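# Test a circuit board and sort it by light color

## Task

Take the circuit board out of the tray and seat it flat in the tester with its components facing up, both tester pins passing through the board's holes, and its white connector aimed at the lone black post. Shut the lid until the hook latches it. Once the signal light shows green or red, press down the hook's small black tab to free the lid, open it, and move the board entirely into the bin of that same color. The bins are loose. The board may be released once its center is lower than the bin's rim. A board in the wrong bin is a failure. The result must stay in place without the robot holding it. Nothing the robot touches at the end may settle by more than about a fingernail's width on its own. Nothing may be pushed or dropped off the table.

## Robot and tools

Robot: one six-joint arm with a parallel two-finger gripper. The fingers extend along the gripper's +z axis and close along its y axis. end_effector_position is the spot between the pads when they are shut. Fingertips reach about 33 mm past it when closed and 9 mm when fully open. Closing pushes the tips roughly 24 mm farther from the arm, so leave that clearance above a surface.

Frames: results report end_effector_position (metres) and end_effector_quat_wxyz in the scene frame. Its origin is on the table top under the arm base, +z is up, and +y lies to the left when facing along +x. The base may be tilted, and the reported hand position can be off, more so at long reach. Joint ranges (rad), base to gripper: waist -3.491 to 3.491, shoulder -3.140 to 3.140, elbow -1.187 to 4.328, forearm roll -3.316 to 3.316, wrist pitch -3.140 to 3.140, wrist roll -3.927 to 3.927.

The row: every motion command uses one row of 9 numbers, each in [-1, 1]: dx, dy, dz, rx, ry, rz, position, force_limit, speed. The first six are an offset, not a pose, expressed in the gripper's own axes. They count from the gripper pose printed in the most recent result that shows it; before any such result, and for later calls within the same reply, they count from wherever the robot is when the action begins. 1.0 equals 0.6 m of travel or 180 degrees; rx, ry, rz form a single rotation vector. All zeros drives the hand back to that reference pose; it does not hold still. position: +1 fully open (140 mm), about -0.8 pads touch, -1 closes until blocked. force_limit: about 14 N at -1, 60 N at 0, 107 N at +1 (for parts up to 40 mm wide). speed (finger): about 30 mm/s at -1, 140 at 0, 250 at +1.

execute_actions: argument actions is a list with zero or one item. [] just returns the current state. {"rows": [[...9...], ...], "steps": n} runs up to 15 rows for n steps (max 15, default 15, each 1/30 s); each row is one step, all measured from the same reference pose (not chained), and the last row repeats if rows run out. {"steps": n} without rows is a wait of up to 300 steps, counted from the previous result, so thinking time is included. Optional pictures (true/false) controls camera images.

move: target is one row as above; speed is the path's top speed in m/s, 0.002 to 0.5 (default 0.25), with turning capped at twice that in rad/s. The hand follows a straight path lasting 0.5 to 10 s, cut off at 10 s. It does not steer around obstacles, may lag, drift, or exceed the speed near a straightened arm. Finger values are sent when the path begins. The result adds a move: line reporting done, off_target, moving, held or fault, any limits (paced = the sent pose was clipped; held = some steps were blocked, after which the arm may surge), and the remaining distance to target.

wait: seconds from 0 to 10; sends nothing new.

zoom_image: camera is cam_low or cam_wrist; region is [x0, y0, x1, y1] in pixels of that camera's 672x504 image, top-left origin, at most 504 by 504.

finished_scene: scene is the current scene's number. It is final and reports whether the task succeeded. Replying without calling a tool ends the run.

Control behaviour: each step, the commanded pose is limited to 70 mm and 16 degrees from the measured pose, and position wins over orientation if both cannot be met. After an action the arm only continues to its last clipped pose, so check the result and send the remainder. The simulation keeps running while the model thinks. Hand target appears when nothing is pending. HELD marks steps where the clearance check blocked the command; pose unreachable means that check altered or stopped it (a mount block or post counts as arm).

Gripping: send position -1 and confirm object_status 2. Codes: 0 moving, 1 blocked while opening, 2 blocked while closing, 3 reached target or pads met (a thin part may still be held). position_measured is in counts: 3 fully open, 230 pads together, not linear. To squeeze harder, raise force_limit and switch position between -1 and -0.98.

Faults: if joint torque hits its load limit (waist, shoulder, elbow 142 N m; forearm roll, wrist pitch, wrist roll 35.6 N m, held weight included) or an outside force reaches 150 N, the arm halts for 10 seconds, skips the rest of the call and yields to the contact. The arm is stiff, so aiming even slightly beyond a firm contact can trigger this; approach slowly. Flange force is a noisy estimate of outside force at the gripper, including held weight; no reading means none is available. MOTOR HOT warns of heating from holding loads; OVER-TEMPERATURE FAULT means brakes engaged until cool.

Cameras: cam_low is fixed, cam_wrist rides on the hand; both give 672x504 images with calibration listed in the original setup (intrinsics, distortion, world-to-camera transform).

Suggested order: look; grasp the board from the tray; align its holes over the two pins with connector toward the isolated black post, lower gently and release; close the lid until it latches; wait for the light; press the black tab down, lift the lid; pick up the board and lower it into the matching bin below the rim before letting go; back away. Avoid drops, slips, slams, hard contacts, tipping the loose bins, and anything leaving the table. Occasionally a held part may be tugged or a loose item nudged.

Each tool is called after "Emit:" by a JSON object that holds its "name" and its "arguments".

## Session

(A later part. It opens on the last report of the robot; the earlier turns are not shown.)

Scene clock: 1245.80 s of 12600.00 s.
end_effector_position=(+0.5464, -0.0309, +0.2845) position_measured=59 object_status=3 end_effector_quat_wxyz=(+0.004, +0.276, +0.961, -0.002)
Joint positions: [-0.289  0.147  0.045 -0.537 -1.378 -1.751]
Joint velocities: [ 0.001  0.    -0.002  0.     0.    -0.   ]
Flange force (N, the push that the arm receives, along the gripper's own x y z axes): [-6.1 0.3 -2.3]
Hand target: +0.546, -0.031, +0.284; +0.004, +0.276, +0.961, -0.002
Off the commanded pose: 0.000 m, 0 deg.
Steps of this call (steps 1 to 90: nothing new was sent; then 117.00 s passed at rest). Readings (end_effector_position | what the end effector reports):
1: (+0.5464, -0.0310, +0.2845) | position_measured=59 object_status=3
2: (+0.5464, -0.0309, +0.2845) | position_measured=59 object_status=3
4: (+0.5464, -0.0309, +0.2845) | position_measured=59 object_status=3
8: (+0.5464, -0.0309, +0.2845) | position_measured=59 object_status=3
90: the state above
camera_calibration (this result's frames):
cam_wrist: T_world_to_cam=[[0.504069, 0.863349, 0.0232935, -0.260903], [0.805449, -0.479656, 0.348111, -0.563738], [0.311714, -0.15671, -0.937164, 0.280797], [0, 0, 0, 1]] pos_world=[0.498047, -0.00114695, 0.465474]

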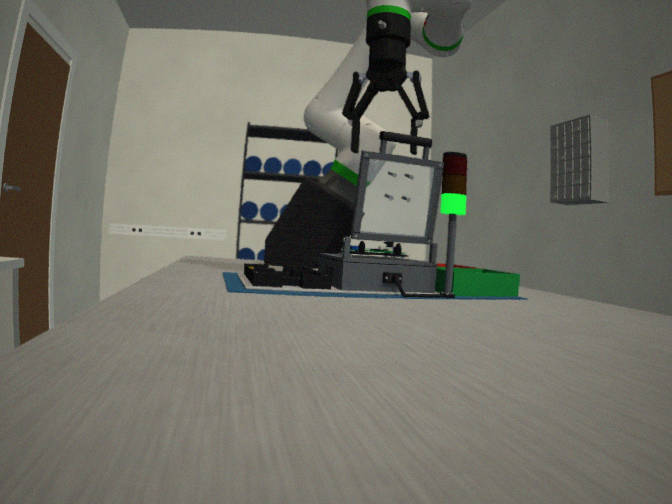

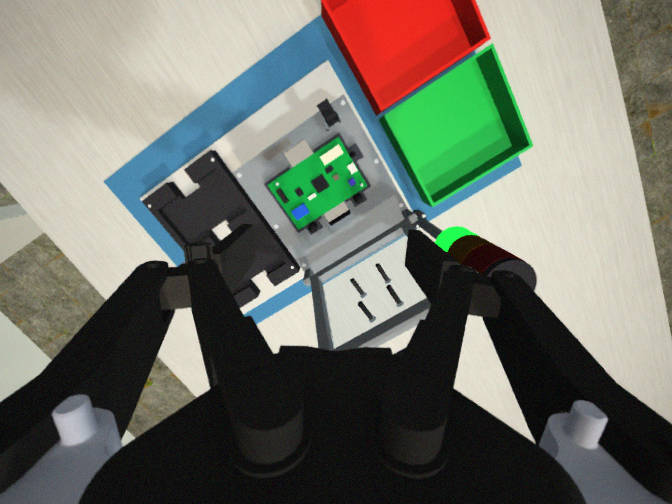

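Emit:
{"name": "move", "arguments": {"target": [0.04045,-0.02703,0.26549,0.00122,0.00276,0.30483,0.26,-0.2,0.2], "speed": 0.5}}

Emit:
{"name": "execute_actions", "arguments": {"actions": [{"rows":[[0,0,0.00131,0,0,0,0.26,-0.2,0.2],[0,0,0.00485,0,0,0,0.26,-0.2,0.2],[0,0,0.01008,0,0,0,0.26,-0.2,0.2],[0,0,0.01643,0,0,0,0.26,-0.2,0.2],[0,0,0.02333,0,0,0,0.26,-0.2,0.2],[0,0,0.03024,0,0,0,0.26,-0.2,0.2],[0,0,0.03659,0,0,0,0.26,-0.2,0.2],[0,0,0.04182,0,0,0,0.26,-0.2,0.2],[0,0,0.04536,0,0,0,0.26,-0.2,0.2],[0,0,0.04667,0,0,0,0.26,-0.2,0.2],[0,0,0.04667,0,0,0,0.26,-0.2,0.2],[0,0,0.04667,0,0,0,-1,-0.2,-0.6]],"steps":15}], "pictures": false}}

Emit:
{"name": "execute_actions", "arguments": {"actions": [{"steps":10}], "pictures": false}}

Emit:
{"name": "execute_actions", "arguments": {"actions": [{"rows":[[0,0,-0.00076,0,0,0,-1,-0.2,-0.6],[0,0,-0.00292,0,0,0,-1,-0.2,-0.6],[0,0,-0.00624,0,0,0,-1,-0.2,-0.6],[0,0,-0.01052,0,0,0,-1,-0.2,-0.6],[0,0,-0.01556,0,0,0,-1,-0.2,-0.6],[0,0,-0.02112,0,0,0,-1,-0.2,-0.6],[0,0,-0.027,0,0,0,-1,-0.2,-0.6],[0,0,-0.033,0,0,0,-1,-0.2,-0.6],[0,0,-0.03888,0,0,0,-1,-0.2,-0.6],[0,0,-0.04444,0,0,0,-1,-0.2,-0.6],[0,0,-0.04948,0,0,0,-1,-0.2,-0.6],[0,0,-0.05376,0,0,0,-1,-0.2,-0.6],[0,0,-0.05708,0,0,0,-1,-0.2,-0.6],[0,0,-0.05924,0,0,0,-1,-0.2,-0.6],[0,0,-0.06,0,0,0,-1,-0.2,-0.6]],"steps":15}], "pictures": false}}

Emit:
{"name": "move", "arguments": {"target": [0.3283,0.07,0.0383,0,0,0,-1,-0.2,-0.6], "speed": 0.4}}

Emit:
{"name": "execute_actions", "arguments": {"actions": [{"rows":[[0,0,0.0014,0,0,0,-1,-0.2,-0.6],[0,0,0.00534,0,0,0,-1,-0.2,-0.6],[0,0,0.01144,0,0,0,-1,-0.2,-0.6],[0,0,0.0193,0,0,0,-1,-0.2,-0.6],[0,0,0.02852,0,0,0,-1,-0.2,-0.6],[0,0,0.03872,0,0,0,-1,-0.2,-0.6],[0,0,0.04951,0,0,0,-1,-0.2,-0.6],[0,0,0.06049,0,0,0,-1,-0.2,-0.6],[0,0,0.07128,0,0,0,-1,-0.2,-0.6],[0,0,0.08148,0,0,0,-1,-0.2,-0.6],[0,0,0.0907,0,0,0,-1,-0.2,-0.6],[0,0,0.09856,0,0,0,-1,-0.2,-0.6],[0,0,0.10466,0,0,0,-1,-0.2,-0.6],[0,0,0.1086,0,0,0,-1,-0.2,-0.6],[0,0,0.11,0,0,0,-1,-0.2,-0.6]],"steps":15}], "pictures": false}}

Emit:
{"name": "execute_actions", "arguments": {"actions": [{"steps":5}], "pictures": true}}

Emit:
{"name": "execute_actions", "arguments": {"actions": [{"rows":[[0,0,0,0,0,0,0.22,-0.2,0.3],[0,0,0,0,0,0,0.22,-0.2,0.3],[0,0,0,0,0,0,0.22,-0.2,0.3],[0,0,-0.00177,0,0,0,0.22,-0.2,0.3],[0,0,-0.00667,0,0,0,0.22,-0.2,0.3],[0,0,-0.01406,0,0,0,0.22,-0.2,0.3],[0,0,-0.02333,0,0,0,0.22,-0.2,0.3],[0,0,-0.03385,0,0,0,0.22,-0.2,0.3],[0,0,-0.045,0,0,0,0.22,-0.2,0.3],[0,0,-0.05615,0,0,0,0.22,-0.2,0.3],[0,0,-0.06667,0,0,0,0.22,-0.2,0.3],[0,0,-0.07594,0,0,0,0.22,-0.2,0.3],[0,0,-0.08333,0,0,0,0.22,-0.2,0.3],[0,0,-0.08823,0,0,0,0.22,-0.2,0.3],[0,0,-0.09,0,0,0,0.22,-0.2,0.3]],"steps":15}], "pictures": false}}

Emit:
{"name": "execute_actions", "arguments": {"actions": [{"steps":6}], "pictures": true}}

Scene clock: 1284.90 s of 12600.00 s.
end_effector_position=(+0.5184, -0.0320, +0.1249) position_measured=96 object_status=3 end_effector_quat_wxyz=(-0.000, +0.688, +0.726, +0.000)
Joint positions: [-0.145  0.253 -0.176 -0.6   -1.036 -2.645]
Joint velocities: [ 0.001  0.     0.     0.001  0.002 -0.003]
Flange force (N, the push that the arm receives, along the gripper's own x y z axes): [-3.0 2.2 0.4]
Hand target: +0.518, -0.032, +0.125; -0.000, +0.688, +0.726, +0.000
Off the commanded pose: 0.001 m, 0 deg.
After step 90, 34.60 s passed at rest.
move: done
camera_calibration (this result's frames):
cam_wrist: T_world_to_cam=[[0.996052, 0.0853958, 0.0242429, -0.522201], [0.0721547, -0.937921, 0.33926, -0.119623], [0.0517093, -0.336172, -0.94038, 0.269306], [0, 0, 0, 1]] pos_world=[0.514845, 0.0229299, 0.306493]

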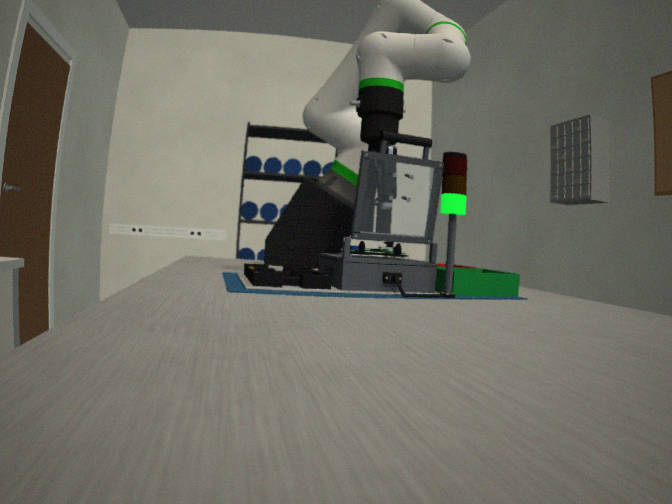

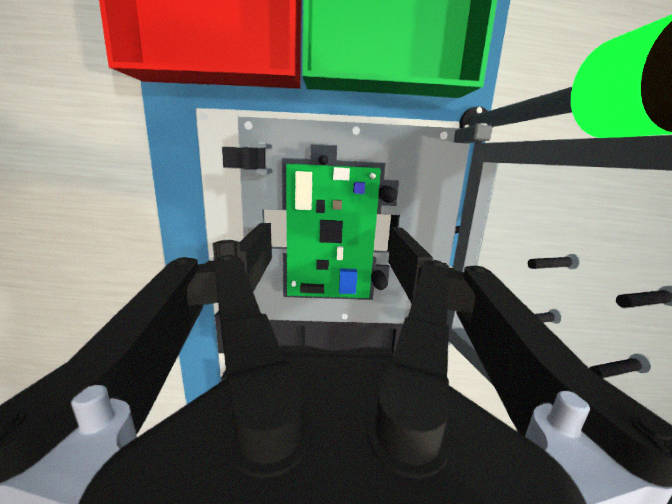

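Scene clock: 1285.40 s of 12600.00 s.
end_effector_position=(+0.5184, -0.0319, +0.0973) position_measured=107 object_status=0 end_effector_quat_wxyz=(-0.000, +0.688, +0.726, +0.000)
Joint positions: [-0.118  0.293 -0.187 -0.618 -0.982 -2.634]
Joint velocities: [ 0.004  0.008 -0.001 -0.003  0.009  0.003]
Flange force (N, the push that the arm receives, along the gripper's own x y z axes): [-3.9 6.0 3.7]
Hand target: +0.518, -0.032, +0.097; -0.000, +0.688, +0.726, +0.000
Off the commanded pose: 0.000 m, 0 deg.
Steps of this call (steps 1 to 15: all 15 steps of this action). Readings (end_effector_position | what the end effector reports):
1: (+0.5184, -0.0320, +0.1249) | position_measured=96 object_status=3
2: (+0.5184, -0.0321, +0.1245) | position_measured=96 object_status=3
4: (+0.5184, -0.0321, +0.1218) | position_measured=96 object_status=3
8: (+0.5182, -0.0319, +0.1093) | position_measured=96 object_status=3
15: the state above

Scene clock: 1285.73 s of 12600.00 s.
end_effector_position=(+0.5184, -0.0319, +0.0970) position_measured=125 object_status=2 end_effector_quat_wxyz=(-0.000, +0.688, +0.726, +0.000)
Joint positions: [-0.118  0.293 -0.187 -0.618 -0.981 -2.634]
Joint velocities: [-0.001  0.001 -0.001  0.     0.001  0.   ]
Flange force (N, the push that the arm receives, along the gripper's own x y z axes): [-0.8 0.9 -17.3]
Hand target: +0.518, -0.032, +0.097; -0.000, +0.688, +0.726, +0.000
Off the commanded pose: 0.000 m, 0 deg.
Steps of this call (steps 1 to 10: nothing new was sent). Readings (end_effector_position | what the end effector reports):
1: (+0.5184, -0.0319, +0.0971) | position_measured=111 object_status=0
2: (+0.5184, -0.0319, +0.0971) | position_measured=115 object_status=0
4: (+0.5184, -0.0319, +0.0970) | position_measured=122 object_status=0
8: (+0.5184, -0.0319, +0.0970) | position_measured=125 object_status=0
10: the state above

Scene clock: 1286.23 s of 12600.00 s.
end_effector_position=(+0.5185, -0.0321, +0.1295) position_measured=125 object_status=2 end_effector_quat_wxyz=(+0.000, +0.688, +0.726, +0.000)
Joint positions: [-0.149  0.247 -0.174 -0.598 -1.045 -2.647]
Joint velocities: [-0.055 -0.078  0.029  0.032 -0.116 -0.02 ]
Flange force (N, the push that the arm receives, along the gripper's own x y z axes): [-3.9 5.5 -2.4]
Hand target: +0.518, -0.032, +0.133; -0.000, +0.688, +0.726, +0.000
Off the commanded pose: 0.004 m, 0 deg.
Steps of this call (steps 1 to 15: all 15 steps of this action). Readings (end_effector_position | what the end effector reports):
1: (+0.5184, -0.0319, +0.0970) | position_measured=125 object_status=2
2: (+0.5184, -0.0319, +0.0970) | position_measured=125 object_status=2
4: (+0.5183, -0.0318, +0.0985) | position_measured=125 object_status=2
8: (+0.5183, -0.0320, +0.1081) | position_measured=125 object_status=2
15: the state above

Scene clock: 1287.57 s of 12600.00 s.
end_effector_position=(+0.5504, +0.1673, +0.1106) position_measured=125 object_status=2 end_effector_quat_wxyz=(+0.000, +0.688, +0.726, +0.001)
Joint positions: [ 0.272  0.119 -0.147 -0.475 -0.971 -3.142]
Joint velocities: [ 0.003  0.001  0.     0.004  0.001 -0.005]
Flange force (N, the push that the arm receives, along the gripper's own x y z axes): [-0.6 6.5 1.0]
Hand target: +0.550, +0.167, +0.111; +0.000, +0.688, +0.726, +0.001
Off the commanded pose: 0.001 m, 0 deg.
move: done
camera_calibration (this result's frames):
cam_wrist: T_world_to_cam=[[0.996005, 0.0854793, 0.0258198, -0.570927], [0.0717429, -0.93821, 0.338547, 0.0701914], [0.0531631, -0.335342, -0.940595, 0.320231], [0, 0, 0, 1]] pos_world=[0.546586, 0.222044, 0.292186]

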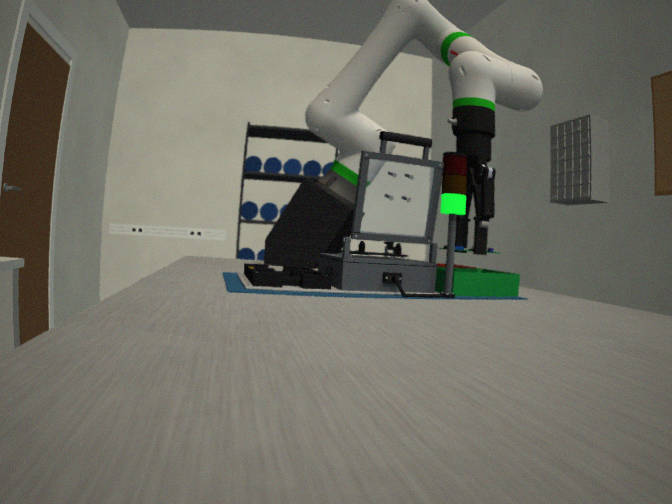

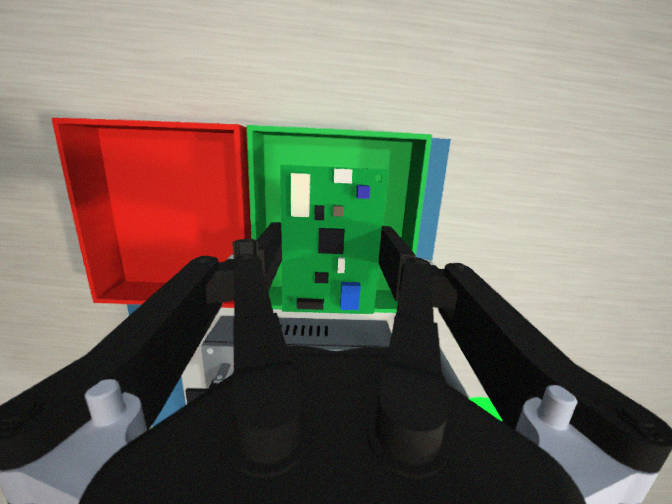

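Scene clock: 1288.07 s of 12600.00 s.
end_effector_position=(+0.5496, +0.1673, +0.0534) position_measured=125 object_status=2 end_effector_quat_wxyz=(-0.000, +0.688, +0.726, +0.001)
Joint positions: [ 0.316  0.208 -0.163 -0.497 -0.859 -3.127]
Joint velocities: [ 0.088  0.216  0.    -0.056  0.227  0.041]
Flange force (N, the push that the arm receives, along the gripper's own x y z axes): [-0.5 5.1 8.4]
Hand target: +0.550, +0.167, +0.045; +0.000, +0.688, +0.726, +0.001
Off the commanded pose: 0.009 m, 0 deg.
Steps of this call (steps 1 to 15: all 15 steps of this action). Readings (end_effector_position | what the end effector reports):
1: (+0.5504, +0.1673, +0.1105) | position_measured=125 object_status=2
2: (+0.5506, +0.1673, +0.1102) | position_measured=125 object_status=2
4: (+0.5507, +0.1673, +0.1073) | position_measured=125 object_status=2
8: (+0.5501, +0.1673, +0.0915) | position_measured=125 object_status=2
15: the state above

Scene clock: 1288.23 s of 12600.00 s.
end_effector_position=(+0.5500, +0.1674, +0.0453) position_measured=125 object_status=2 end_effector_quat_wxyz=(+0.000, +0.688, +0.726, +0.001)
Joint positions: [ 0.322  0.222 -0.162 -0.501 -0.845 -3.124]
Joint velocities: [ 0.004  0.009  0.002 -0.005  0.011  0.002]
Flange force (N, the push that the arm receives, along the gripper's own x y z axes): [-0.8 1.0 1.8]
Hand target: +0.550, +0.167, +0.045; +0.000, +0.688, +0.726, +0.001
Off the commanded pose: 0.001 m, 0 deg.
Steps of this call (steps 1 to 5: nothing new was sent). Readings (end_effector_position | what the end effector reports):
1: (+0.5496, +0.1673, +0.0497) | position_measured=125 object_status=2
2: (+0.5496, +0.1673, +0.0472) | position_measured=125 object_status=2
4: (+0.5499, +0.1674, +0.0455) | position_measured=125 object_status=2
5: the state above
camera_calibration (this result's frames):
cam_wrist: T_world_to_cam=[[0.995992, 0.085702, 0.0255875, -0.568803], [0.0720275, -0.938168, 0.338604, 0.0923099], [0.0530244, -0.335404, -0.940581, 0.258972], [0, 0, 0, 1]] pos_world=[0.546142, 0.22221, 0.226882]

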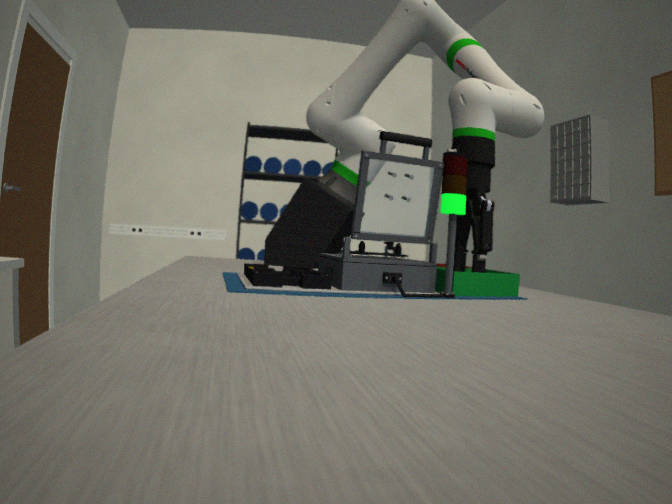

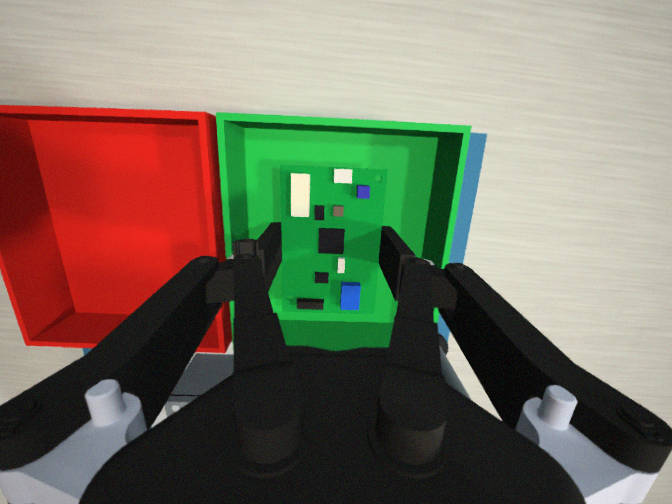

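Scene clock: 1288.73 s of 12600.00 s.
end_effector_position=(+0.5502, +0.1671, +0.0891) position_measured=101 object_status=3 end_effector_quat_wxyz=(+0.000, +0.688, +0.726, +0.001)
Joint positions: [ 0.289  0.151 -0.156 -0.482 -0.927 -3.137]
Joint velocities: [-0.111 -0.222  0.041  0.055 -0.277 -0.036]
Flange force (N, the push that the arm receives, along the gripper's own x y z axes): [1.5 1.3 -4.5]
Hand target: +0.550, +0.167, +0.099; +0.000, +0.688, +0.726, +0.001
Off the commanded pose: 0.010 m, 0 deg.
Steps of this call (steps 1 to 15: all 15 steps of this action). Readings (end_effector_position | what the end effector reports):
1: (+0.5500, +0.1674, +0.0452) | position_measured=125 object_status=0
2: (+0.5500, +0.1674, +0.0452) | position_measured=125 object_status=0
4: (+0.5500, +0.1674, +0.0452) | position_measured=103 object_status=0
8: (+0.5499, +0.1675, +0.0524) | position_measured=101 object_status=0
15: the state above

Scene clock: 1288.93 s of 12600.00 s.
end_effector_position=(+0.5500, +0.1671, +0.0986) position_measured=101 object_status=3 end_effector_quat_wxyz=(+0.000, +0.688, +0.726, +0.001)
Joint positions: [ 0.282  0.136 -0.153 -0.478 -0.946 -3.14 ]
Joint velocities: [-0.002 -0.006  0.002  0.004 -0.008 -0.001]
Flange force (N, the push that the arm receives, along the gripper's own x y z axes): [-1.5 3.0 1.7]
Hand target: +0.550, +0.167, +0.099; +0.000, +0.688, +0.726, +0.001
Off the commanded pose: 0.001 m, 0 deg.
Steps of this call (steps 1 to 6: nothing new was sent). Readings (end_effector_position | what the end effector reports):
1: (+0.5502, +0.1671, +0.0933) | position_measured=101 object_status=3
2: (+0.5502, +0.1671, +0.0962) | position_measured=101 object_status=3
4: (+0.5500, +0.1671, +0.0981) | position_measured=101 object_status=3
6: the state above
camera_calibration (this result's frames):
cam_wrist: T_world_to_cam=[[0.99601, 0.0854481, 0.0257319, -0.570124], [0.0717141, -0.938027, 0.33906, 0.0740525], [0.0531093, -0.335862, -0.940413, 0.308995], [0, 0, 0, 1]] pos_world=[0.546128, 0.221959, 0.280145]

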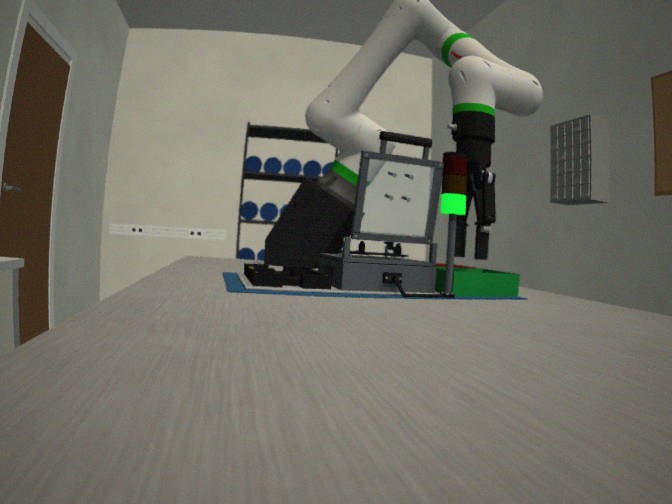

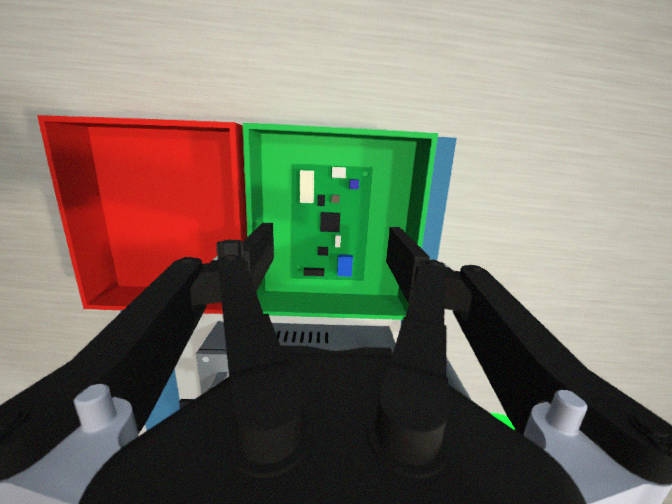

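The board lies flat inside the green bin, the lid is open and the gripper is clear.

Emit:
{"name": "finished_scene", "arguments": {"scene": 2}}

The scene is finished: the task was done.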